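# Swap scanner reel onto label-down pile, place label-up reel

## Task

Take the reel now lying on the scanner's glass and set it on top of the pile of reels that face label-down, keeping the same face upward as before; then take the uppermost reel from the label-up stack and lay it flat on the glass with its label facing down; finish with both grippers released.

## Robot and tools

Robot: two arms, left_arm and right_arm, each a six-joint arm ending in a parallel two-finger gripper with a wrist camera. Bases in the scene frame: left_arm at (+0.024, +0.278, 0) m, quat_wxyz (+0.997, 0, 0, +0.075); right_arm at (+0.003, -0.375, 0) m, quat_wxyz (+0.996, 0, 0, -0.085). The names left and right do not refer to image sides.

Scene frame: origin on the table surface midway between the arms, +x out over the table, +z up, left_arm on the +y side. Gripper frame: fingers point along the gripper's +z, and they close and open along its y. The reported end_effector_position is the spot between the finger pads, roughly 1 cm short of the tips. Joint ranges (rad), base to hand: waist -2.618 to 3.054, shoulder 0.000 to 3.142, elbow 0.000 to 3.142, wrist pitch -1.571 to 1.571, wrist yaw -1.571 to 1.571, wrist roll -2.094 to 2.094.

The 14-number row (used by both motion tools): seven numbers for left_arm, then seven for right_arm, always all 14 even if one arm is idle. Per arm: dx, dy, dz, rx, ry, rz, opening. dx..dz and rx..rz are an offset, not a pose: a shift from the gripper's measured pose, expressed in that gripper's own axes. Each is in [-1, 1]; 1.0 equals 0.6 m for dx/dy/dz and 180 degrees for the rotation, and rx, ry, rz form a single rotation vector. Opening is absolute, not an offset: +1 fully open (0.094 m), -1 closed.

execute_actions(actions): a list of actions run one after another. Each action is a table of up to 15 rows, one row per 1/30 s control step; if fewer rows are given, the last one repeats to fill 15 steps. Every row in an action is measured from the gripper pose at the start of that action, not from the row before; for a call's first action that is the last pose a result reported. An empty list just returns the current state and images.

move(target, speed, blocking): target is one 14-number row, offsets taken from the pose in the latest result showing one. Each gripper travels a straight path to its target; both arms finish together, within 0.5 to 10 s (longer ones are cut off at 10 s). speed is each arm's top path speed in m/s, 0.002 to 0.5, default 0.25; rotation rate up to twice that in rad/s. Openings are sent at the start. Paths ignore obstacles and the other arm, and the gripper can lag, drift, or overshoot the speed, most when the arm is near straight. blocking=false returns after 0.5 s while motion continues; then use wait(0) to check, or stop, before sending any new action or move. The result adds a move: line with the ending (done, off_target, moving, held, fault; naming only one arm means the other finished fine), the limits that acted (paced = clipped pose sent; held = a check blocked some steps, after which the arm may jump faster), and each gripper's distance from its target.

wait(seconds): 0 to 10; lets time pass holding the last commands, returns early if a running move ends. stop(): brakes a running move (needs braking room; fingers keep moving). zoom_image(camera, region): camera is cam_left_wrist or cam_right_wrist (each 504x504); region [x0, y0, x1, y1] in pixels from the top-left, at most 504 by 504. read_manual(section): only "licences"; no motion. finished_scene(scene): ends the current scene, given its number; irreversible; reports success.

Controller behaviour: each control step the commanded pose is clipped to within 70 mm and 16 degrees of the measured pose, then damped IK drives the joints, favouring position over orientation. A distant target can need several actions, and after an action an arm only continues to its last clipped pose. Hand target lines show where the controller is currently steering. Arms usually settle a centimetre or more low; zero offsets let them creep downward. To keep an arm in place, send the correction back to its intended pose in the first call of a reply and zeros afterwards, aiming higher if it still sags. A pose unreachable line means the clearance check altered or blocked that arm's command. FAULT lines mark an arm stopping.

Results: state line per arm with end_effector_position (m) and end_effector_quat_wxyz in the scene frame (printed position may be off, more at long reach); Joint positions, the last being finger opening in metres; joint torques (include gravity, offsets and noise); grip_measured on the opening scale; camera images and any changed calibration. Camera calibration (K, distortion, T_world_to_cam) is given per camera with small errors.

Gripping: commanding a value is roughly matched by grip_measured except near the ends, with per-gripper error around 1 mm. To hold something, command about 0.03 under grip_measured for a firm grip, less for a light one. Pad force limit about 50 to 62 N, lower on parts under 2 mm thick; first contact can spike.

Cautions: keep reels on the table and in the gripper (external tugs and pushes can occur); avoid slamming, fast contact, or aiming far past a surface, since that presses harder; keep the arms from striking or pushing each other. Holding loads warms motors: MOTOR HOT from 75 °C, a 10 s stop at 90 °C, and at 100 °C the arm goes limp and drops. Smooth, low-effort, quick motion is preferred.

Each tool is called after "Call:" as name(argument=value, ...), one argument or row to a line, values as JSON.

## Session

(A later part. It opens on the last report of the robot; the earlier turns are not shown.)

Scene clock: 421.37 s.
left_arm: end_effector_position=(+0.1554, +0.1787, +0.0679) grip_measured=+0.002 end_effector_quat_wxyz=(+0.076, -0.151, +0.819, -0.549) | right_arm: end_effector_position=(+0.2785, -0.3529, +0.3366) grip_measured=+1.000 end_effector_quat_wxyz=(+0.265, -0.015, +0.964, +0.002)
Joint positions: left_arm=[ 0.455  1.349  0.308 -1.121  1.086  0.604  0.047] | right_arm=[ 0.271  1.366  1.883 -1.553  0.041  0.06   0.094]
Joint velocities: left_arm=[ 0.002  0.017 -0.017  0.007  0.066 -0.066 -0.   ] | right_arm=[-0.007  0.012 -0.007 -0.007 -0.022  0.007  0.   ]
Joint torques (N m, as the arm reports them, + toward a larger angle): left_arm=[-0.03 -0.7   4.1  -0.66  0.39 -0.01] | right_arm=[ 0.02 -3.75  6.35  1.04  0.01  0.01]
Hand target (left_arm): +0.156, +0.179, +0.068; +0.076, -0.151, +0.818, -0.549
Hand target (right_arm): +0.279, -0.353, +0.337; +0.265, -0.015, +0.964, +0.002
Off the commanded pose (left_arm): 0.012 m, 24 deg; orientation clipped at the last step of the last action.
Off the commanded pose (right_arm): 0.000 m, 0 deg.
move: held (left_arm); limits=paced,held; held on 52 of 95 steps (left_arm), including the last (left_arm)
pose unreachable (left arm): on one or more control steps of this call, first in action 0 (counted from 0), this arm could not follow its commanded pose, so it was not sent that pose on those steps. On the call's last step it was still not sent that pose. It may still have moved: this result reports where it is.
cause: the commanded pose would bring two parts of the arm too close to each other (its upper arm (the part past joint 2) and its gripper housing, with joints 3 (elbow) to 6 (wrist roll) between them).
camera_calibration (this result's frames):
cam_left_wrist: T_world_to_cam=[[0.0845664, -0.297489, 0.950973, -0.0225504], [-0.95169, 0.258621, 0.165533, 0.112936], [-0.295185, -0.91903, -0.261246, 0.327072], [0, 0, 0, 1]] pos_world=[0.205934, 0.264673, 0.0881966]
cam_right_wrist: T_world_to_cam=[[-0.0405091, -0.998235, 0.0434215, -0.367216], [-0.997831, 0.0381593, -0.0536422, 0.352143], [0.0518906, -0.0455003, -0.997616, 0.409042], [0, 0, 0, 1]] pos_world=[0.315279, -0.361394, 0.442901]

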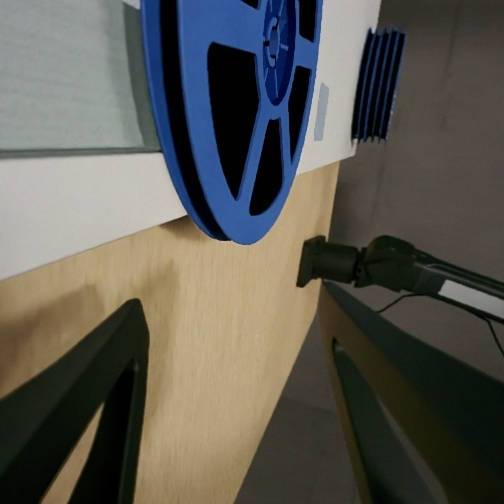

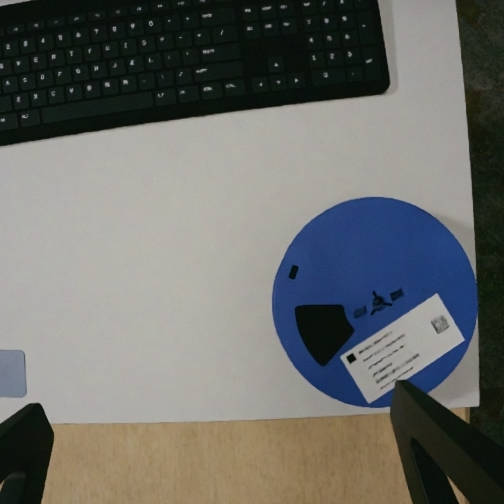

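Call:
move(
  target=[-0.15,-0.3,-0.2,0,0,0,0,0,0,0,-0.366,0,0,0],
)

Scene clock: 438.60 s.
left_arm: end_effector_position=(+0.2339, +0.2429, +0.2658) grip_measured=+0.002 end_effector_quat_wxyz=(+0.187, -0.241, +0.831, -0.466) | right_arm: end_effector_position=(+0.2793, -0.3518, +0.3365) grip_measured=+0.001 end_effector_quat_wxyz=(+0.356, -0.062, +0.832, +0.421)
Joint positions: left_arm=[ 0.489  1.094  1.14  -1.573  1.052  0.05   0.047] | right_arm=[-0.383  1.366  1.527 -1.556 -1.162 -0.585  0.047]
Joint velocities: left_arm=[-0.007 -0.022 -0.017 -0.081  0.022 -0.066  0.   ] | right_arm=[ 0.002  0.002  0.002 -0.081 -0.037 -0.066 -0.001]
Joint torques (N m, as the arm reports them, + toward a larger angle): left_arm=[ 0.66 -2.28  9.06  0.25  0.63 -0.09] | right_arm=[-0.55 -3.87  5.3   0.31 -0.67 -0.07]
Hand target (left_arm): +0.233, +0.242, +0.277; +0.203, -0.239, +0.825, -0.469
Hand target (right_arm): +0.279, -0.352, +0.335; +0.355, -0.053, +0.825, +0.436
Off the commanded pose (left_arm): 0.013 m, 19 deg; orientation clipped at the last step of the last action.
Off the commanded pose (right_arm): 0.001 m, 23 deg; orientation clipped at the last step of the last action.
joint sent to its limit (left arm) — the command would take joint 4 (wrist pitch) past its lower limit, so that joint was sent only as far as its limit.
joint sent to its limit (right arm) — the command would take joint 4 (wrist pitch) past its lower limit, so that joint was sent only as far as its limit.
move: off_target (left_arm, right_arm); limits=paced
camera_calibration (this result's frames):
cam_left_wrist: T_world_to_cam=[[0.132627, -0.424283, 0.895764, -0.164026], [-0.99101, -0.0407447, 0.127431, 0.230357], [-0.0175691, -0.904613, -0.425873, 0.436354], [0, 0, 0, 1]] pos_world=[0.257707, 0.334524, 0.303405]
cam_right_wrist: T_world_to_cam=[[0.334311, -0.679682, -0.652893, -0.12439], [-0.930343, -0.127255, -0.343902, 0.373538], [0.15066, 0.722384, -0.674879, 0.54293], [0, 0, 0, 1]] pos_world=[0.307305, -0.429215, 0.413659]

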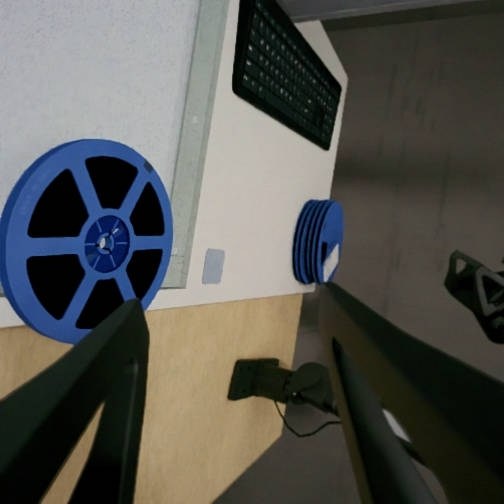

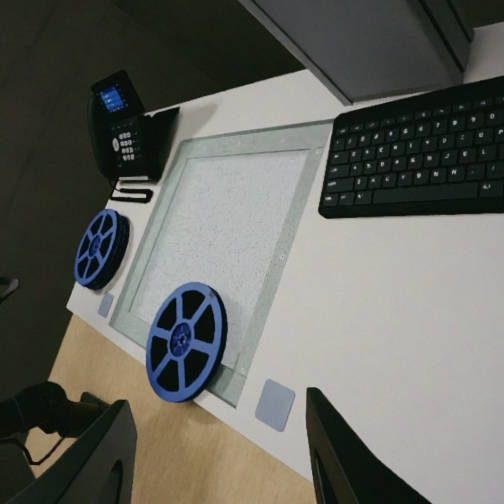

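Call:
move(
  target=[0,0,0,0,0,0,0,0.581,0.168,0.515,-0.019,-0.003,0.244,-0.2],
  speed=0.15,
)

Scene clock: 464.67 s.
left_arm: end_effector_position=(+0.2338, +0.2432, +0.2654) grip_measured=+0.002 end_effector_quat_wxyz=(+0.186, -0.242, +0.831, -0.465) | right_arm: end_effector_position=(+0.1457, +0.0077, +0.0619) grip_measured=-0.199 end_effector_quat_wxyz=(+0.165, +0.249, +0.777, +0.554)
Joint positions: left_arm=[ 0.489  1.094  1.14  -1.573  1.049  0.049  0.047] | right_arm=[1.542 1.793 0.408 1.019 0.377 1.732 0.038]
Joint velocities: left_arm=[ 0.002 -0.002  0.002 -0.066 -0.022  0.051 -0.001] | right_arm=[-0.002  0.002  0.012 -0.022  0.037  0.007 -0.   ]
Joint torques (N m, as the arm reports them, + toward a larger angle): left_arm=[ 0.03 -0.99  6.55  0.38  0.47  0.  ] | right_arm=[ 0.52 -5.39  7.55  1.64  0.18  0.02]
Hand target (left_arm): +0.234, +0.243, +0.266; +0.187, -0.241, +0.830, -0.466
Hand target (right_arm): +0.147, +0.014, +0.063; +0.168, +0.250, +0.775, +0.556
Off the commanded pose (left_arm): 0.001 m, 0 deg.
Off the commanded pose (right_arm): 0.007 m, 1 deg.
move: done
camera_calibration (this result's frames):
cam_left_wrist: T_world_to_cam=[[0.135883, -0.425413, 0.89474, -0.163701], [-0.990563, -0.0419977, 0.130467, 0.229677], [-0.0179253, -0.904024, -0.427105, 0.436625], [0, 0, 0, 1]] pos_world=[0.25758, 0.334725, 0.30299]
cam_right_wrist: T_world_to_cam=[[-0.273702, -0.293672, -0.915884, 0.0871982], [-0.958669, 0.160246, 0.235106, 0.166605], [0.077723, 0.942379, -0.325394, 0.105368], [0, 0, 0, 1]] pos_world=[0.175396, -0.100386, 0.0749796]

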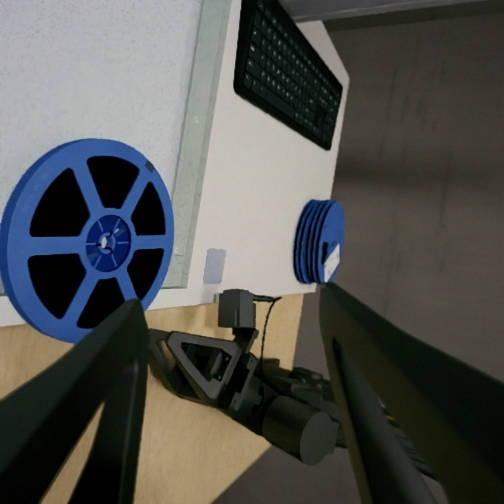

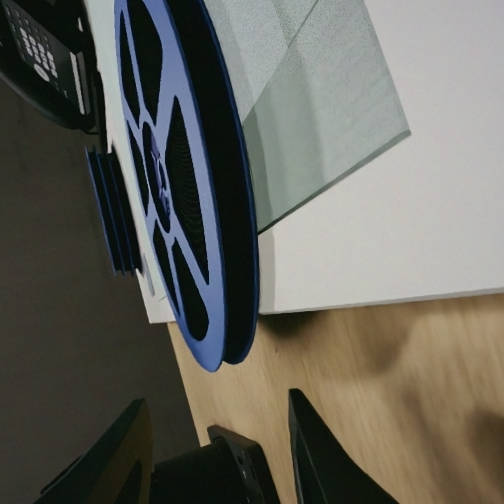

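Call:
move(
  target=[0,0,0,0,0,0,0,0,0,0.09,0,0,0,-0.2],
  speed=0.03,
)

Scene clock: 477.33 s.
left_arm: end_effector_position=(+0.2336, +0.2434, +0.2648) grip_measured=+0.002 end_effector_quat_wxyz=(+0.186, -0.242, +0.832, -0.463) | right_arm: end_effector_position=(+0.1649, +0.0464, +0.0456) grip_measured=-0.199 end_effector_quat_wxyz=(+0.156, +0.244, +0.780, +0.555)
Joint positions: left_arm=[ 0.489  1.094  1.14  -1.573  1.045  0.049  0.047] | right_arm=[1.492 1.973 0.569 1.045 0.309 1.714 0.038]
Joint velocities: left_arm=[-0.012  0.007 -0.007 -0.066  0.037  0.037 -0.   ] | right_arm=[-0.002 -0.002  0.002 -0.037  0.066 -0.066 -0.001]
Joint torques (N m, as the arm reports them, + toward a larger angle): left_arm=[ 0.02 -1.    6.53  0.38  0.47 -0.03] | right_arm=[-1.05 -7.18  7.39  1.63  0.1  -0.07]
Hand target (left_arm): +0.234, +0.243, +0.265; +0.186, -0.242, +0.831, -0.465
Hand target (right_arm): +0.174, +0.049, +0.044; +0.165, +0.249, +0.778, +0.553
Off the commanded pose (left_arm): 0.001 m, 0 deg.
Off the commanded pose (right_arm): 0.010 m, 1 deg.
move: done
camera_calibration (this result's frames):
cam_left_wrist: T_world_to_cam=[[0.137777, -0.427853, 0.893286, -0.162558], [-0.990287, -0.0425056, 0.132379, 0.229146], [-0.0186693, -0.902848, -0.429553, 0.437166], [0, 0, 0, 1]] pos_world=[0.257479, 0.334884, 0.302663]
cam_right_wrist: T_world_to_cam=[[-0.275185, -0.296016, -0.914685, 0.0892083], [-0.959646, 0.141882, 0.242795, 0.183322], [0.0579059, 0.944587, -0.323114, 0.0650814], [0, 0, 0, 1]] pos_world=[0.196704, -0.0610781, 0.0581165]

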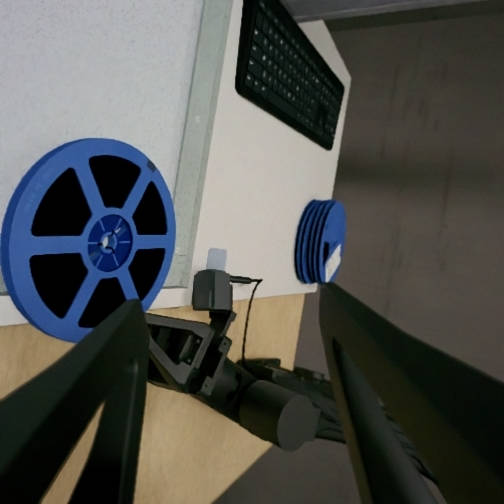

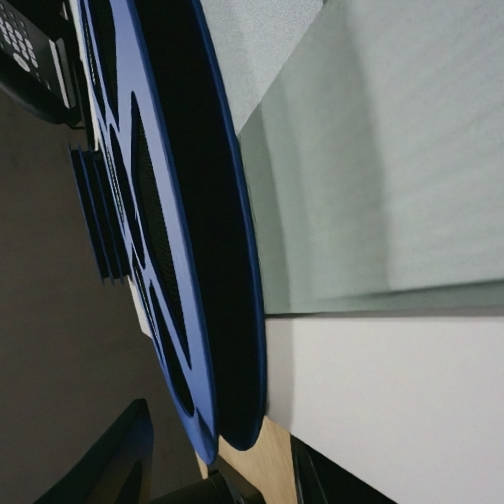

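Call:
move(
  target=[0,0,0,0,0,0,0,-0.015,0,0.025,0,0,0,-0.2],
  speed=0.02,
)

Call:
move(
  target=[0,0,0,0,0,0,0,0,0,0,0,0,0,-0.85],
)

Scene clock: 484.93 s.
left_arm: end_effector_position=(+0.2334, +0.2437, +0.2644) grip_measured=+0.002 end_effector_quat_wxyz=(+0.186, -0.242, +0.833, -0.462) | right_arm: end_effector_position=(+0.1654, +0.0531, +0.0472) grip_measured=-0.199 end_effector_quat_wxyz=(+0.143, +0.229, +0.781, +0.564)
Joint positions: left_arm=[ 0.489  1.094  1.14  -1.573  1.042  0.049  0.047] | right_arm=[1.473 1.987 0.583 1.063 0.253 1.696 0.038]
Joint velocities: left_arm=[-0.017 -0.012  0.002 -0.007  0.051 -0.051 -0.001] | right_arm=[-0.022  0.002  0.002 -0.007  0.037 -0.066  0.   ]
Joint torques (N m, as the arm reports them, + toward a larger angle): left_arm=[ 0.03 -1.    6.53  0.38  0.47 -0.02] | right_arm=[-1.58 -6.82  7.46  1.58  0.18  0.03]
Hand target (left_arm): +0.234, +0.243, +0.265; +0.186, -0.242, +0.832, -0.463
Hand target (right_arm): +0.180, +0.052, +0.041; +0.156, +0.244, +0.779, +0.555
Off the commanded pose (left_arm): 0.001 m, 0 deg.
Off the commanded pose (right_arm): 0.016 m, 2 deg.
move: off_target (right_arm)
camera_calibration (this result's frames):
cam_left_wrist: T_world_to_cam=[[0.139459, -0.430017, 0.891984, -0.161541], [-0.990039, -0.0429615, 0.134078, 0.228677], [-0.0193349, -0.901798, -0.431725, 0.437645], [0, 0, 0, 1]] pos_world=[0.257389, 0.335026, 0.302374]
cam_right_wrist: T_world_to_cam=[[-0.263088, -0.294695, -0.918662, 0.090864], [-0.964576, 0.0995507, 0.244302, 0.185392], [0.0194589, 0.950392, -0.310446, 0.0647252], [0, 0, 0, 1]] pos_world=[0.201471, -0.0531931, 0.0582752]

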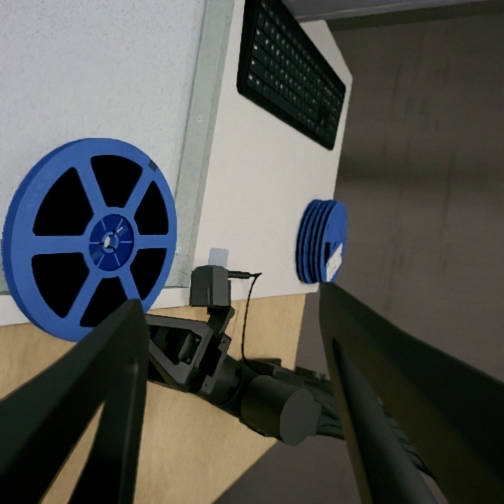

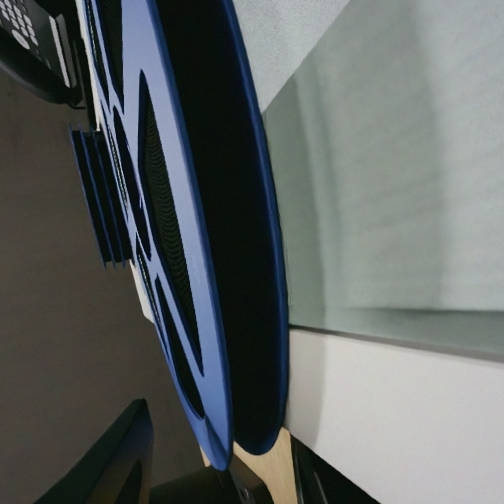

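Scene clock: 485.43 s.
left_arm: end_effector_position=(+0.2333, +0.2439, +0.2639) grip_measured=+0.002 end_effector_quat_wxyz=(+0.185, -0.243, +0.833, -0.461) | right_arm: end_effector_position=(+0.1649, +0.0584, +0.0638) grip_measured=-0.748 end_effector_quat_wxyz=(+0.141, +0.229, +0.761, +0.591)
Joint positions: left_arm=[ 0.489  1.094  1.14  -1.573  1.039  0.049  0.047] | right_arm=[1.477 1.982 0.582 1.126 0.254 1.699 0.012]
Joint velocities: left_arm=[-0.012  0.002  0.007 -0.022  0.022 -0.007 -0.   ] | right_arm=[-0.007  0.002 -0.007  0.022 -0.007 -0.066  0.   ]
Joint torques (N m, as the arm reports them, + toward a larger angle): left_arm=[ 0.02 -0.99  6.55  0.38  0.46 -0.03] | right_arm=[-0.3  -9.08  4.9   1.18  0.04 -0.01]
Hand target (left_arm): +0.233, +0.244, +0.264; +0.186, -0.242, +0.833, -0.462
Hand target (right_arm): +0.165, +0.052, +0.047; +0.143, +0.229, +0.780, +0.564
Off the commanded pose (left_arm): 0.001 m, 0 deg.
Off the commanded pose (right_arm): 0.017 m, 4 deg.
move: off_target (right_arm)
camera_calibration (this result's frames):
cam_left_wrist: T_world_to_cam=[[0.141139, -0.432179, 0.890675, -0.160521], [-0.989788, -0.0434215, 0.135775, 0.228209], [-0.0200046, -0.900742, -0.433894, 0.43812], [0, 0, 0, 1]] pos_world=[0.257298, 0.335169, 0.302084]
cam_right_wrist: T_world_to_cam=[[-0.247984, -0.233414, -0.940224, 0.102885], [-0.968522, 0.0814415, 0.23523, 0.182639], [0.0216674, 0.968961, -0.246263, 0.0593418], [0, 0, 0, 1]] pos_world=[0.201118, -0.0483595, 0.0683864]

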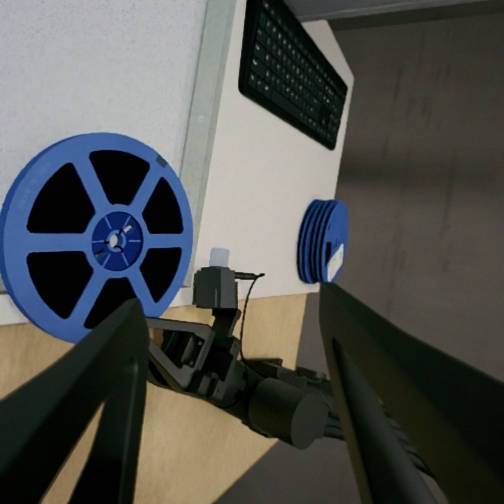

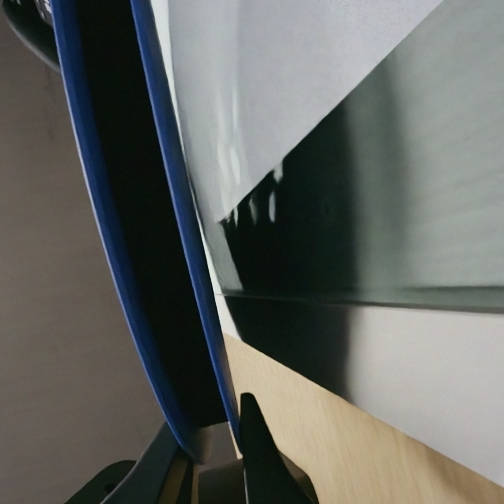

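Call:
move(
  target=[0,0,0,0,0,0,0,0,0.24,-0.075,-0.07,0,0,-0.85],
  speed=0.08,
)

Scene clock: 492.77 s.
left_arm: end_effector_position=(+0.2331, +0.2441, +0.2634) grip_measured=+0.002 end_effector_quat_wxyz=(+0.185, -0.243, +0.834, -0.460) | right_arm: end_effector_position=(+0.1621, +0.0473, +0.1804) grip_measured=-0.768 end_effector_quat_wxyz=(+0.152, +0.213, +0.721, +0.642)
Joint positions: left_arm=[ 0.489  1.094  1.14  -1.573  1.036  0.049  0.047] | right_arm=[1.477 1.576 0.599 0.842 0.255 1.659 0.011]
Joint velocities: left_arm=[-0.007 -0.007 -0.007  0.022  0.037  0.007 -0.002] | right_arm=[ 0.007 -0.012 -0.007 -0.066 -0.022 -0.081  0.   ]
Joint torques (N m, as the arm reports them, + toward a larger angle): left_arm=[ 0.03 -1.01  6.54  0.38  0.47 -0.03] | right_arm=[ -0.44 -10.32  10.45   1.92   0.13  -0.16]
Hand target (left_arm): +0.233, +0.244, +0.264; +0.185, -0.243, +0.833, -0.461
Hand target (right_arm): +0.168, +0.049, +0.215; +0.165, +0.212, +0.691, +0.671
Off the commanded pose (left_arm): 0.001 m, 0 deg.
Off the commanded pose (right_arm): 0.035 m, 5 deg.
move: off_target (right_arm)
camera_calibration (this result's frames):
cam_left_wrist: T_world_to_cam=[[0.142816, -0.434337, 0.889357, -0.159499], [-0.989533, -0.0438857, 0.13747, 0.227742], [-0.0206784, -0.899681, -0.436058, 0.438593], [0, 0, 0, 1]] pos_world=[0.257207, 0.335312, 0.301796]
cam_right_wrist: T_world_to_cam=[[-0.179711, -0.12531, -0.975706, 0.199418], [-0.983321, 0.0511123, 0.174549, 0.16815], [0.0279979, 0.9908, -0.132405, 0.0762308], [0, 0, 0, 1]] pos_world=[0.199049, -0.059135, 0.175316]

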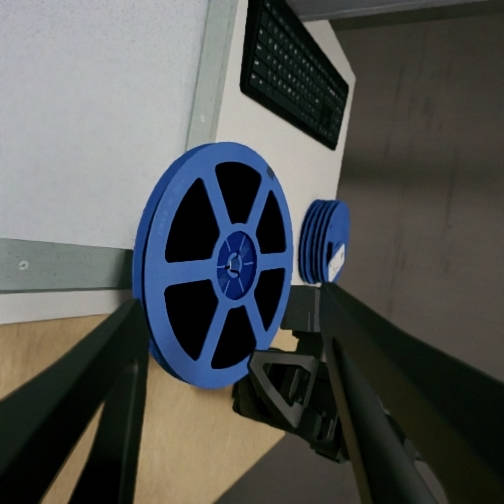

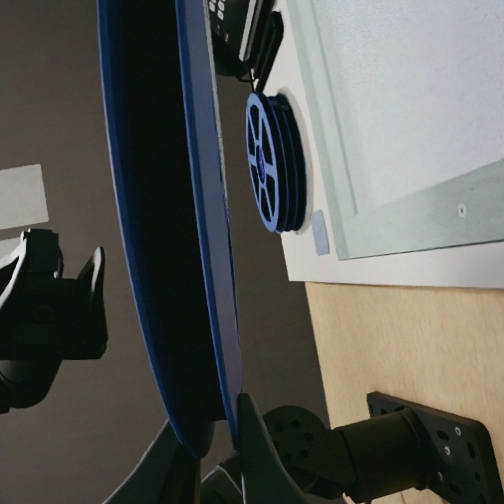

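Call:
move(
  target=[0,0,0,0,0,0,0,-0.16,0.08,-0.013,0,0,0,-0.85],
  speed=0.08,
)

Scene clock: 506.33 s.
left_arm: end_effector_position=(+0.2330, +0.2444, +0.2630) grip_measured=+0.002 end_effector_quat_wxyz=(+0.184, -0.243, +0.835, -0.458) | right_arm: end_effector_position=(+0.2421, -0.0073, +0.1850) grip_measured=-0.767 end_effector_quat_wxyz=(+0.137, +0.231, +0.750, +0.605)
Joint positions: left_arm=[ 0.489  1.094  1.14  -1.573  1.033  0.049  0.047] | right_arm=[ 1.124  1.44   0.622  0.584 -0.091  1.624  0.011]
Joint velocities: left_arm=[-0.022 -0.022 -0.012 -0.022  0.007 -0.007  0.001] | right_arm=[ 0.017 -0.007  0.002 -0.081  0.007  0.007 -0.   ]
Joint torques (N m, as the arm reports them, + toward a larger angle): left_arm=[ 0.03 -1.    6.54  0.38  0.46 -0.02] | right_arm=[-0.3  -9.71 11.22  1.95 -0.07 -0.15]
Hand target (left_arm): +0.233, +0.244, +0.263; +0.185, -0.243, +0.834, -0.460
Hand target (right_arm): +0.245, -0.004, +0.224; +0.155, +0.211, +0.722, +0.641
Off the commanded pose (left_arm): 0.001 m, 0 deg.
Off the commanded pose (right_arm): 0.039 m, 6 deg.
move: off_target (right_arm)
camera_calibration (this result's frames):
cam_left_wrist: T_world_to_cam=[[0.144492, -0.436491, 0.88803, -0.158475], [-0.989276, -0.0443539, 0.139164, 0.227278], [-0.0213563, -0.898615, -0.438219, 0.439063], [0, 0, 0, 1]] pos_world=[0.257115, 0.335456, 0.301508]
cam_right_wrist: T_world_to_cam=[[-0.247078, -0.199761, -0.948181, 0.222187], [-0.968739, 0.07342, 0.236967, 0.233961], [0.0222787, 0.97709, -0.211657, 0.144656], [0, 0, 0, 1]] pos_world=[0.278322, -0.114135, 0.18585]

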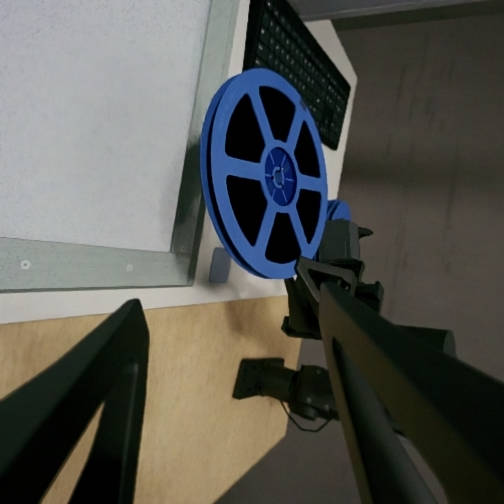

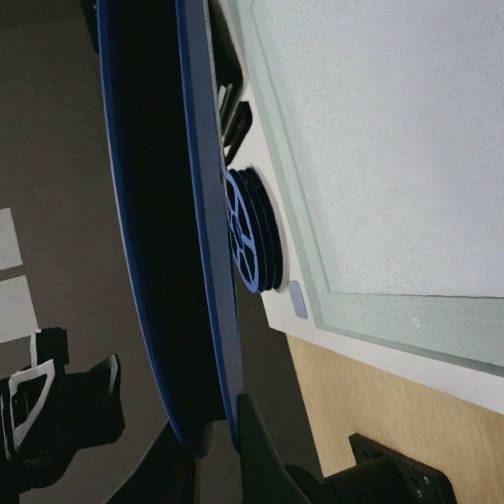

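Call:
move(
  target=[-0.02,0.03,0.235,0.094,0.191,0.052,0.2,0,0,0,0,0,0,-0.85],
  speed=0.15,
)

Scene clock: 529.67 s.
left_arm: end_effector_position=(+0.3092, +0.1700, +0.1669) grip_measured=+0.198 end_effector_quat_wxyz=(-0.013, -0.015, +0.801, -0.598) | right_arm: end_effector_position=(+0.2409, -0.0088, +0.1774) grip_measured=-0.767 end_effector_quat_wxyz=(+0.131, +0.238, +0.758, +0.593)
Joint positions: left_arm=[ 0.062  1.882  1.253 -1.567  1.213  0.617  0.056] | right_arm=[ 1.124  1.44   0.622  0.552 -0.092  1.633  0.011]
Joint velocities: left_arm=[-0.002 -0.002  0.012 -0.066  0.022  0.051  0.002] | right_arm=[-0.017  0.002 -0.012  0.007  0.022 -0.037 -0.001]
Joint torques (N m, as the arm reports them, + toward a larger angle): left_arm=[-0.47 -6.96  8.13 -0.85  0.6   0.14] | right_arm=[ 0.01 -6.4   8.    1.94  0.   -0.05]
Hand target (left_arm): +0.315, +0.168, +0.175; -0.001, -0.008, +0.795, -0.606
Hand target (right_arm): +0.242, -0.007, +0.185; +0.137, +0.231, +0.750, +0.604
Off the commanded pose (left_arm): 0.012 m, 3 deg.
Off the commanded pose (right_arm): 0.008 m, 2 deg.
move: off_target (left_arm)
camera_calibration (this result's frames):
cam_left_wrist: T_world_to_cam=[[-0.0185033, -0.203295, 0.978943, -0.121066], [-0.820426, 0.562698, 0.101347, 0.163632], [-0.571453, -0.801275, -0.1772, 0.441767], [0, 0, 0, 1]] pos_world=[0.384457, 0.237289, 0.180214]
cam_right_wrist: T_world_to_cam=[[-0.271404, -0.219849, -0.93702, 0.218072], [-0.962299, 0.0800883, 0.259935, 0.229101], [0.0178979, 0.972241, -0.233297, 0.149414], [0, 0, 0, 1]] pos_world=[0.276975, -0.115671, 0.179645]

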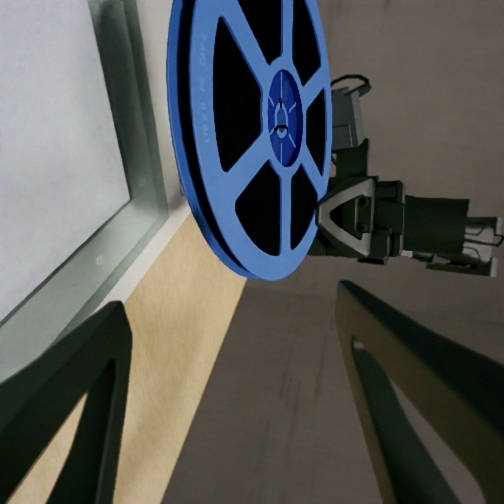

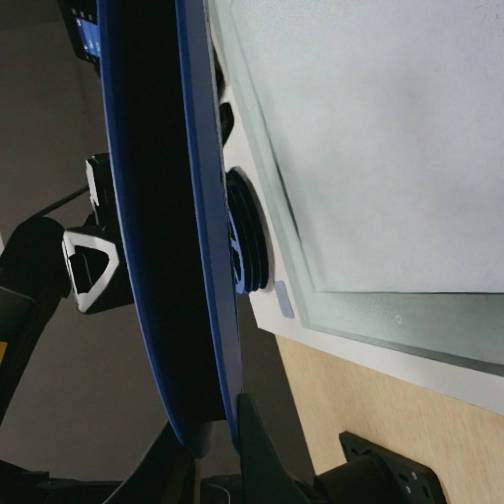

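Call:
move(
  target=[-0.028,0.024,0.02,0,0,0,0.2,0,0.014,0,0,0,0,-0.85],
  speed=0.05,
)

Call:
move(
  target=[0,-0.005,0.06,0,0,0,0.2,0,0.01,0,0,0,0,-0.85],
  speed=0.03,
)

Scene clock: 542.43 s.
left_arm: end_effector_position=(+0.3185, +0.1653, +0.1468) grip_measured=+0.198 end_effector_quat_wxyz=(-0.025, -0.021, +0.803, -0.595) | right_arm: end_effector_position=(+0.2380, -0.0129, +0.1612) grip_measured=-0.767 end_effector_quat_wxyz=(+0.120, +0.249, +0.776, +0.568)
Joint positions: left_arm=[ 0.037  1.936  1.253 -1.474  1.213  0.549  0.056] | right_arm=[ 1.124  1.44   0.622  0.484 -0.092  1.64   0.011]
Joint velocities: left_arm=[ 0.007  0.002 -0.017 -0.11  -0.022 -0.051 -0.001] | right_arm=[-0.022  0.007  0.017  0.022 -0.095  0.007  0.001]
Joint torques (N m, as the arm reports them, + toward a larger angle): left_arm=[-0.57 -7.44  6.97 -0.44  0.56 -0.07] | right_arm=[-0.1  -7.71 10.27  1.91 -0.03 -0.06]
Hand target (left_arm): +0.325, +0.163, +0.149; -0.013, -0.015, +0.801, -0.599
Hand target (right_arm): +0.242, -0.008, +0.186; +0.131, +0.238, +0.758, +0.593
Off the commanded pose (left_arm): 0.008 m, 2 deg.
Off the commanded pose (right_arm): 0.025 m, 4 deg.
move: off_target (right_arm)
camera_calibration (this result's frames):
cam_left_wrist: T_world_to_cam=[[0.00635125, -0.211509, 0.977355, -0.108478], [-0.814422, 0.566028, 0.127786, 0.169636], [-0.580239, -0.796791, -0.168663, 0.440517], [0, 0, 0, 1]] pos_world=[0.394449, 0.232037, 0.158643]
cam_right_wrist: T_world_to_cam=[[-0.314487, -0.26763, -0.910754, 0.206549], [-0.949227, 0.0968968, 0.299298, 0.221611], [0.00814795, 0.958637, -0.284514, 0.160076], [0, 0, 0, 1]] pos_world=[0.274012, -0.11965, 0.167332]

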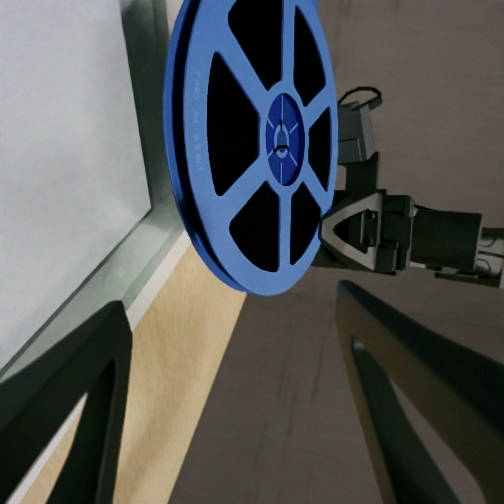

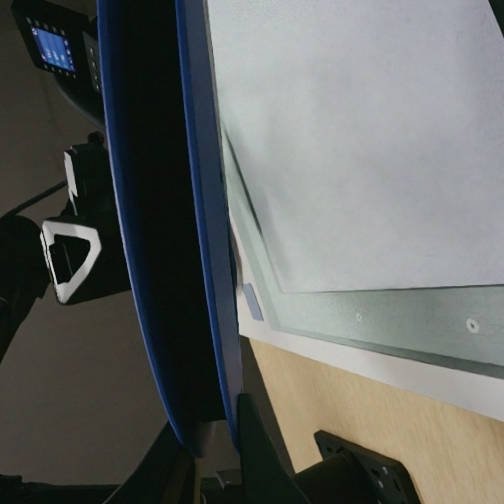

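Scene clock: 544.07 s.
left_arm: end_effector_position=(+0.3175, +0.1340, +0.1307) grip_measured=+0.198 end_effector_quat_wxyz=(-0.040, -0.026, +0.809, -0.586) | right_arm: end_effector_position=(+0.2351, -0.0169, +0.1483) grip_measured=-0.767 end_effector_quat_wxyz=(+0.111, +0.258, +0.789, +0.546)
Joint positions: left_arm=[-0.07   1.885  1.16  -1.187  1.235  0.261  0.056] | right_arm=[ 1.124  1.44   0.622  0.428 -0.092  1.647  0.011]
Joint velocities: left_arm=[ 0.002  0.012  0.017  0.022 -0.007 -0.022 -0.001] | right_arm=[ 0.017 -0.022 -0.002  0.066  0.007 -0.051 -0.   ]
Joint torques (N m, as the arm reports them, + toward a larger angle): left_arm=[-0.54 -9.61  4.2  -0.09  0.7  -0.08] | right_arm=[-0.04 -7.09  9.71  1.85 -0.03 -0.05]
Hand target (left_arm): +0.317, +0.130, +0.139; -0.028, -0.019, +0.803, -0.595
Hand target (right_arm): +0.239, -0.012, +0.167; +0.120, +0.249, +0.776, +0.567
Off the commanded pose (left_arm): 0.009 m, 2 deg.
Off the commanded pose (right_arm): 0.020 m, 3 deg.
move: off_target (right_arm)
camera_calibration (this result's frames):
cam_left_wrist: T_world_to_cam=[[0.0320578, -0.231493, 0.972308, -0.104153], [-0.804124, 0.571778, 0.162645, 0.180034], [-0.593596, -0.787071, -0.167819, 0.415111], [0, 0, 0, 1]] pos_world=[0.394517, 0.199671, 0.14165]
cam_right_wrist: T_world_to_cam=[[-0.349447, -0.304605, -0.88606, 0.196769], [-0.936956, 0.112575, 0.330818, 0.215876], [-0.00102071, 0.945803, -0.324741, 0.168167], [0, 0, 0, 1]] pos_world=[0.271198, -0.123418, 0.157544]

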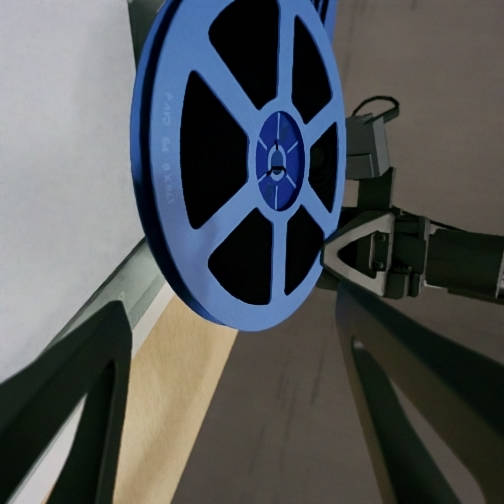

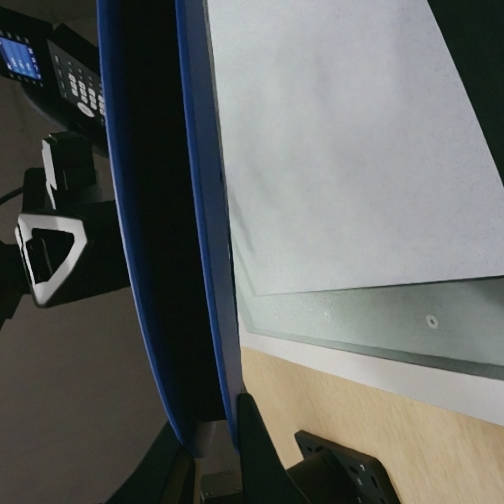

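Call:
move(
  target=[0,0,-0.03,0,0,0,0.2,0,0.07,0,-0.13,0,0,-0.85],
  speed=0.05,
)

Scene clock: 557.30 s.
left_arm: end_effector_position=(+0.3123, +0.1478, +0.1331) grip_measured=+0.198 end_effector_quat_wxyz=(-0.047, -0.029, +0.810, -0.584) | right_arm: end_effector_position=(+0.2491, -0.0061, +0.1792) grip_measured=-0.768 end_effector_quat_wxyz=(+0.152, +0.238, +0.676, +0.681)
Joint positions: left_arm=[-0.024  1.909  1.189 -1.329  1.21   0.39   0.056] | right_arm=[ 1.128  1.633  0.501  1.105 -0.054  1.688  0.011]
Joint velocities: left_arm=[ 0.007  0.007  0.007 -0.037 -0.051 -0.037 -0.   ] | right_arm=[ 0.002  0.002 -0.017 -0.037 -0.007 -0.081 -0.001]
Joint torques (N m, as the arm reports them, + toward a larger angle): left_arm=[ 0.68 -6.87  8.14 -0.61  0.46  0.11] | right_arm=[ 0.57 -6.27  5.86  2.19  0.05 -0.06]
Hand target (left_arm): +0.319, +0.151, +0.137; -0.038, -0.026, +0.809, -0.586
Hand target (right_arm): +0.247, -0.006, +0.187; +0.160, +0.230, +0.663, +0.694
Off the commanded pose (left_arm): 0.007 m, 1 deg.
Off the commanded pose (right_arm): 0.008 m, 3 deg.
move: off_target (right_arm)
camera_calibration (this result's frames):
cam_left_wrist: T_world_to_cam=[[0.0465415, -0.235426, 0.970777, -0.106934], [-0.799254, 0.574165, 0.177561, 0.163601], [-0.599188, -0.784162, -0.161443, 0.423803], [0, 0, 0, 1]] pos_world=[0.389673, 0.213221, 0.14318]
cam_right_wrist: T_world_to_cam=[[-0.18401, 0.0023993, -0.982921, 0.210379], [-0.980339, 0.0720345, 0.183702, 0.254391], [0.071245, 0.997399, -0.0109029, 0.0940352], [0, 0, 0, 1]] pos_world=[0.281401, -0.11262, 0.161079]

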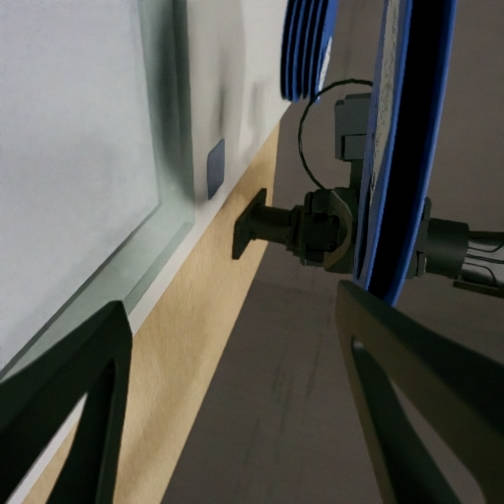

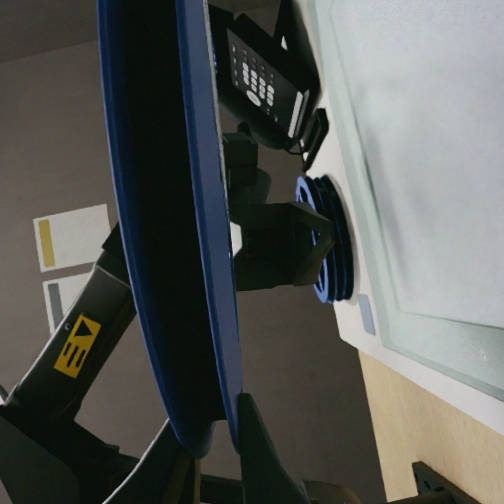

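Call:
move(
  target=[-0.02,0.025,-0.085,0,0,0,0.2,0,0.012,0,-0.015,0,0,-0.85],
  speed=0.06,
)

Call:
move(
  target=[0,-0.09,-0.03,0.04,0,0,0.2,0,0.012,0,-0.015,0,0,-0.85],
  speed=0.06,
)

Scene clock: 567.43 s.
left_arm: end_effector_position=(+0.3214, +0.1976, +0.1303) grip_measured=+0.198 end_effector_quat_wxyz=(-0.044, -0.043, +0.814, -0.578) | right_arm: end_effector_position=(+0.2491, -0.0060, +0.1810) grip_measured=-0.768 end_effector_quat_wxyz=(+0.149, +0.241, +0.672, +0.684)
Joint positions: left_arm=[ 0.13   2.022  1.312 -1.57   1.123  0.631  0.056] | right_arm=[ 1.128  1.633  0.501  1.112 -0.054  1.699  0.011]
Joint velocities: left_arm=[-0.002 -0.022 -0.002 -0.037  0.022  0.125 -0.001] | right_arm=[-0.027 -0.007  0.007 -0.022 -0.007 -0.037  0.001]
Joint torques (N m, as the arm reports them, + toward a larger angle): left_arm=[ 0.37 -8.01  7.74 -0.96  0.35  0.11] | right_arm=[ 0.11 -5.63  6.14  2.18  0.05 -0.06]
Hand target (left_arm): +0.326, +0.201, +0.134; -0.035, -0.037, +0.815, -0.577
Hand target (right_arm): +0.250, -0.007, +0.186; +0.157, +0.235, +0.660, +0.696
Off the commanded pose (left_arm): 0.006 m, 2 deg.
Off the commanded pose (right_arm): 0.005 m, 2 deg.
joint sent to its limit (left arm) — the command would take joint 4 (wrist pitch) past its lower limit, so that joint was sent only as far as its limit.
move: done
camera_calibration (this result's frames):
cam_left_wrist: T_world_to_cam=[[0.0649087, -0.249599, 0.966171, -0.0953936], [-0.812022, 0.549545, 0.196521, 0.149316], [-0.580006, -0.797308, -0.16701, 0.465042], [0, 0, 0, 1]] pos_world=[0.397166, 0.264916, 0.140489]
cam_right_wrist: T_world_to_cam=[[-0.189446, 0.0142294, -0.981788, 0.213373], [-0.979286, 0.0700515, 0.189979, 0.252671], [0.071479, 0.997442, 0.000663655, 0.0918662], [0, 0, 0, 1]] pos_world=[0.281293, -0.112367, 0.161423]

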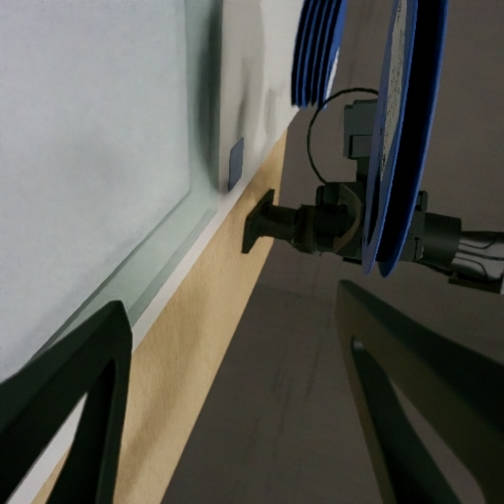

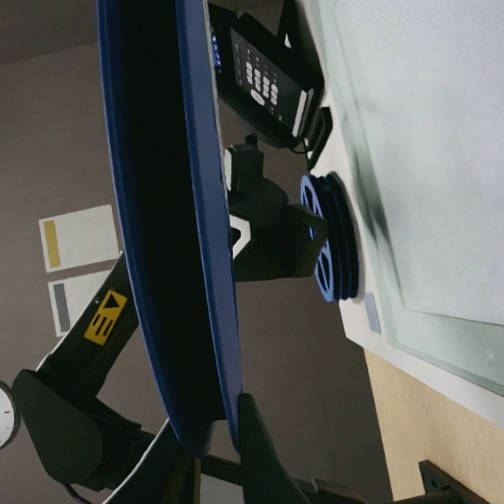

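Scene clock: 568.87 s.
left_arm: end_effector_position=(+0.3269, +0.1947, +0.1766) grip_measured=+0.198 end_effector_quat_wxyz=(-0.004, -0.074, +0.801, -0.594) | right_arm: end_effector_position=(+0.2491, -0.0060, +0.1828) grip_measured=-0.768 end_effector_quat_wxyz=(+0.146, +0.243, +0.668, +0.688)
Joint positions: left_arm=[ 0.137  1.883  1.312 -1.574  1.212  0.506  0.056] | right_arm=[ 1.128  1.633  0.501  1.12  -0.054  1.71   0.011]
Joint velocities: left_arm=[-0.002 -0.017 -0.017  0.037 -0.037 -0.051  0.   ] | right_arm=[-0.002  0.007 -0.007  0.066  0.037 -0.022 -0.001]
Joint torques (N m, as the arm reports them, + toward a larger angle): left_arm=[ 0.67 -9.27  5.34 -0.73  0.61 -0.09] | right_arm=[ 0.1  -5.63  6.12  2.19  0.05 -0.06]
Hand target (left_arm): +0.327, +0.196, +0.187; +0.007, -0.082, +0.794, -0.602
Hand target (right_arm): +0.250, -0.007, +0.188; +0.154, +0.237, +0.657, +0.699
Off the commanded pose (left_arm): 0.011 m, 7 deg.
Off the commanded pose (right_arm): 0.005 m, 2 deg.
joint sent to its limit (left arm) — the command would take joint 4 (wrist pitch) past its lower limit, so that joint was sent only as far as its limit.
move: off_target (left_arm)
camera_calibration (this result's frames):
cam_left_wrist: T_world_to_cam=[[0.0576565, -0.210684, 0.975852, -0.14812], [-0.86798, 0.472357, 0.153264, 0.187249], [-0.493241, -0.855857, -0.155635, 0.454662], [0, 0, 0, 1]] pos_world=[0.395326, 0.269471, 0.186606]
cam_right_wrist: T_world_to_cam=[[-0.194559, 0.0258322, -0.980551, 0.21626], [-0.978268, 0.067947, 0.195896, 0.250996], [0.0716859, 0.997354, 0.0120512, 0.0897055], [0, 0, 0, 1]] pos_world=[0.281186, -0.112109, 0.161803]

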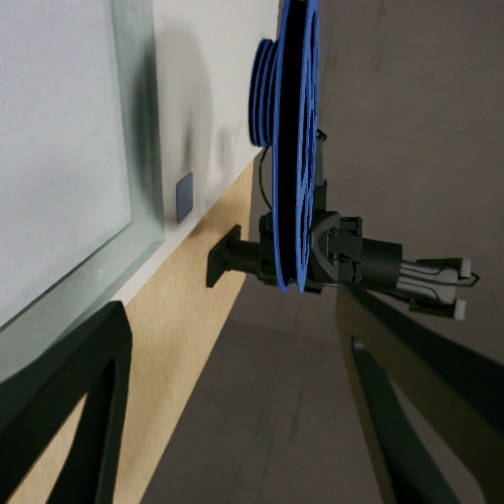

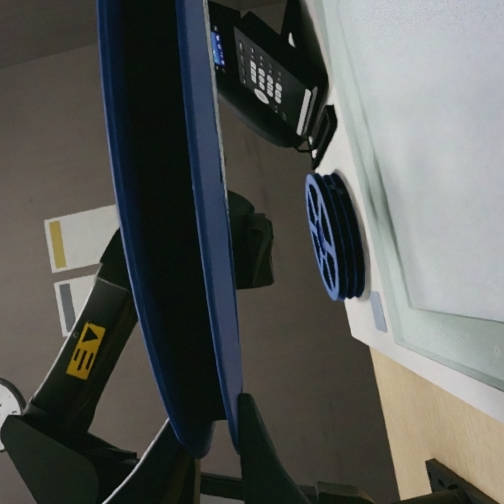

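Call:
move(
  target=[0.008,-0.04,0.105,0,0,0,0.2,0,0.005,0,-0.005,0,0,-0.85],
  speed=0.04,
)

Scene clock: 579.13 s.
left_arm: end_effector_position=(+0.3303, +0.1310, +0.1716) grip_measured=+0.198 end_effector_quat_wxyz=(-0.017, -0.080, +0.808, -0.584) | right_arm: end_effector_position=(+0.2490, -0.0062, +0.1757) grip_measured=-0.768 end_effector_quat_wxyz=(+0.140, +0.251, +0.676, +0.678)
Joint positions: left_arm=[-0.081  1.711  1.142 -1.     1.247 -0.128  0.056] | right_arm=[ 1.128  1.633  0.501  1.091 -0.054  1.72   0.011]
Joint velocities: left_arm=[-0.007 -0.007 -0.027  0.037  0.11  -0.051  0.001] | right_arm=[ 0.017  0.007 -0.002 -0.051  0.007 -0.022  0.   ]
Joint torques (N m, as the arm reports them, + toward a larger angle): left_arm=[-0.51 -8.88  5.1   0.46  0.71 -0.07] | right_arm=[ 0.05 -6.92  6.5   2.08  0.01 -0.07]
Hand target (left_arm): +0.327, +0.127, +0.180; -0.008, -0.070, +0.801, -0.594
Hand target (right_arm): +0.249, -0.006, +0.186; +0.148, +0.243, +0.663, +0.692
Off the commanded pose (left_arm): 0.010 m, 2 deg.
Off the commanded pose (right_arm): 0.010 m, 3 deg.
move: off_target (right_arm)
camera_calibration (this result's frames):
cam_left_wrist: T_world_to_cam=[[0.0841742, -0.232087, 0.969046, -0.161653], [-0.859496, 0.475133, 0.188453, 0.211822], [-0.504164, -0.848754, -0.159484, 0.404339], [0, 0, 0, 1]] pos_world=[0.39952, 0.205023, 0.181217]
cam_right_wrist: T_world_to_cam=[[-0.218555, 0.00792577, -0.975792, 0.214306], [-0.973166, 0.0719972, 0.218552, 0.247063], [0.0719865, 0.997373, -0.0080223, 0.0934096], [0, 0, 0, 1]] pos_world=[0.280547, -0.112651, 0.155871]

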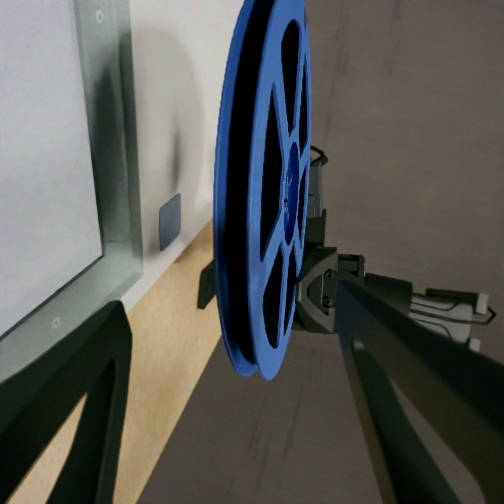

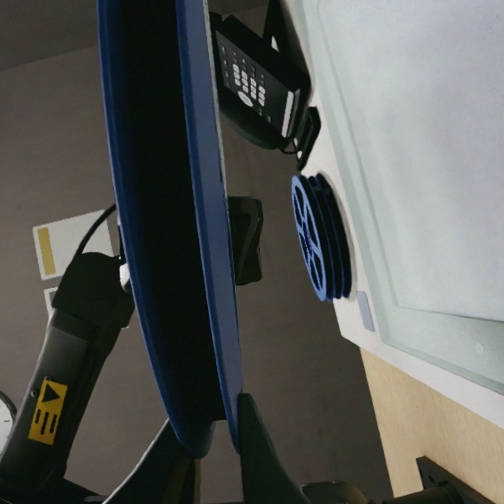

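Call:
move(
  target=[0,0,0.062,0,0,0,0.2,0,0.012,0,-0.01,0,0,-0.85],
  speed=0.03,
)

Scene clock: 587.13 s.
left_arm: end_effector_position=(+0.3354, +0.0988, +0.1529) grip_measured=+0.198 end_effector_quat_wxyz=(-0.027, -0.087, +0.810, -0.580) | right_arm: end_effector_position=(+0.2488, -0.0065, +0.1694) grip_measured=-0.768 end_effector_quat_wxyz=(+0.134, +0.258, +0.683, +0.670)
Joint positions: left_arm=[-0.191  1.69   1.032 -0.628  1.225 -0.455  0.056] | right_arm=[ 1.128  1.633  0.501  1.065 -0.054  1.73   0.011]
Joint velocities: left_arm=[ 0.002 -0.007 -0.022  0.022 -0.051 -0.037 -0.001] | right_arm=[-0.022  0.007 -0.007 -0.051  0.037  0.037 -0.   ]
Joint torques (N m, as the arm reports them, + toward a larger angle): left_arm=[-0.55 -8.69  5.34  0.88  0.49 -0.1 ] | right_arm=[-0.02 -7.08  6.57  2.18  0.03 -0.06]
Hand target (left_arm): +0.332, +0.096, +0.158; -0.019, -0.078, +0.809, -0.583
Hand target (right_arm): +0.250, -0.007, +0.183; +0.144, +0.249, +0.666, +0.688
Off the commanded pose (left_arm): 0.008 m, 2 deg.
Off the commanded pose (right_arm): 0.014 m, 3 deg.
move: off_target (right_arm)
camera_calibration (this result's frames):
cam_left_wrist: T_world_to_cam=[[0.108959, -0.238611, 0.964983, -0.158489], [-0.854168, 0.47407, 0.213669, 0.22949], [-0.508453, -0.847539, -0.15216, 0.376796], [0, 0, 0, 1]] pos_world=[0.404875, 0.172738, 0.161237]
cam_right_wrist: T_world_to_cam=[[-0.241344, -0.00699587, -0.970414, 0.212742], [-0.967754, 0.0760779, 0.240134, 0.2433], [0.0721472, 0.997077, -0.0251313, 0.0965104], [0, 0, 0, 1]] pos_world=[0.279836, -0.11325, 0.150449]

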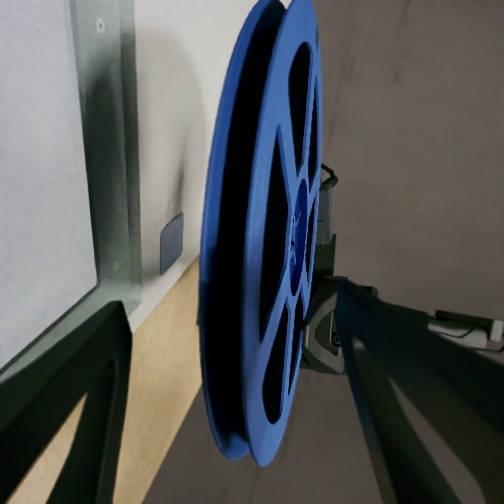

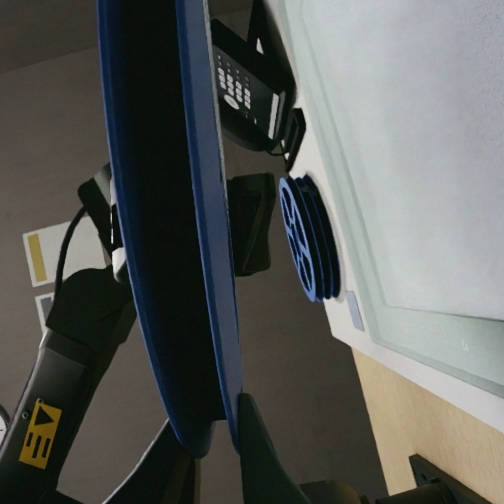

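Between fingers. Close left, then release right.

Call:
move(
  target=[0,0,0,0,0,0,-0.85,0,0,0,0,0,0,-0.85],
)

Scene clock: 594.27 s.
left_arm: end_effector_position=(+0.3366, +0.0993, +0.1522) grip_measured=-0.728 end_effector_quat_wxyz=(-0.024, -0.087, +0.811, -0.578) | right_arm: end_effector_position=(+0.2502, -0.0074, +0.1687) grip_measured=-0.768 end_effector_quat_wxyz=(+0.127, +0.271, +0.679, +0.670)
Joint positions: left_arm=[-0.19   1.69   1.032 -0.622  1.218 -0.457  0.013] | right_arm=[ 1.127  1.633  0.501  1.063 -0.046  1.76   0.011]
Joint velocities: left_arm=[-0.002  0.012 -0.007 -0.022 -0.007  0.007  0.001] | right_arm=[ 0.012  0.012  0.002 -0.051 -0.051  0.007 -0.   ]
Joint torques (N m, as the arm reports them, + toward a larger angle): left_arm=[-0.01 -6.73  6.73  0.67  0.52  0.  ] | right_arm=[ 0.09 -7.18  6.65  1.72 -0.07 -0.26]
Hand target (left_arm): +0.335, +0.099, +0.153; -0.027, -0.087, +0.810, -0.580
Hand target (right_arm): +0.249, -0.006, +0.169; +0.134, +0.258, +0.683, +0.670
Off the commanded pose (left_arm): 0.001 m, 0 deg.
Off the commanded pose (right_arm): 0.002 m, 2 deg.
move: done
camera_calibration (this result's frames):
cam_left_wrist: T_world_to_cam=[[0.105255, -0.243562, 0.964157, -0.155935], [-0.856493, 0.470456, 0.212347, 0.231795], [-0.505313, -0.848144, -0.159091, 0.377726], [0, 0, 0, 1]] pos_world=[0.405813, 0.173337, 0.161218]
cam_right_wrist: T_world_to_cam=[[-0.266393, 0.00835138, -0.963828, 0.217698], [-0.960373, 0.0827352, 0.266155, 0.238704], [0.0819653, 0.996537, -0.0140196, 0.0930049], [0, 0, 0, 1]] pos_world=[0.279615, -0.11425, 0.147595]

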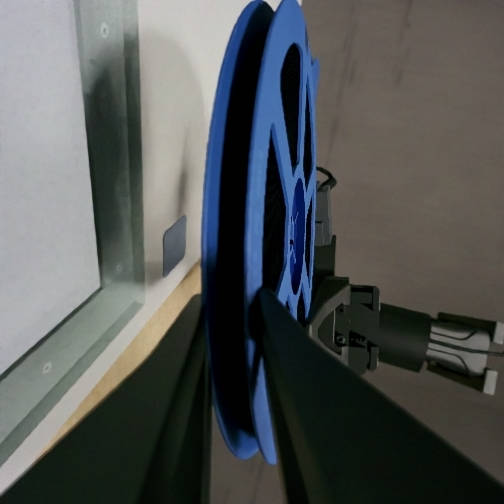

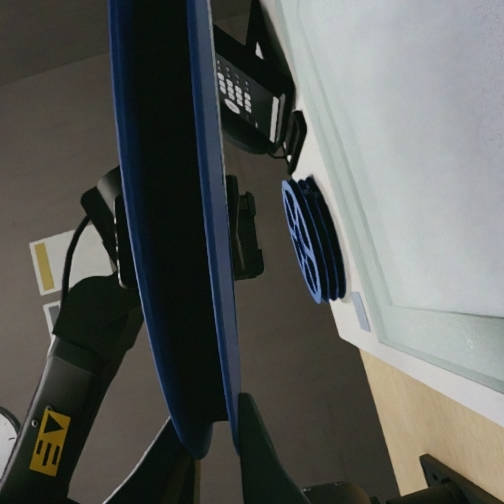

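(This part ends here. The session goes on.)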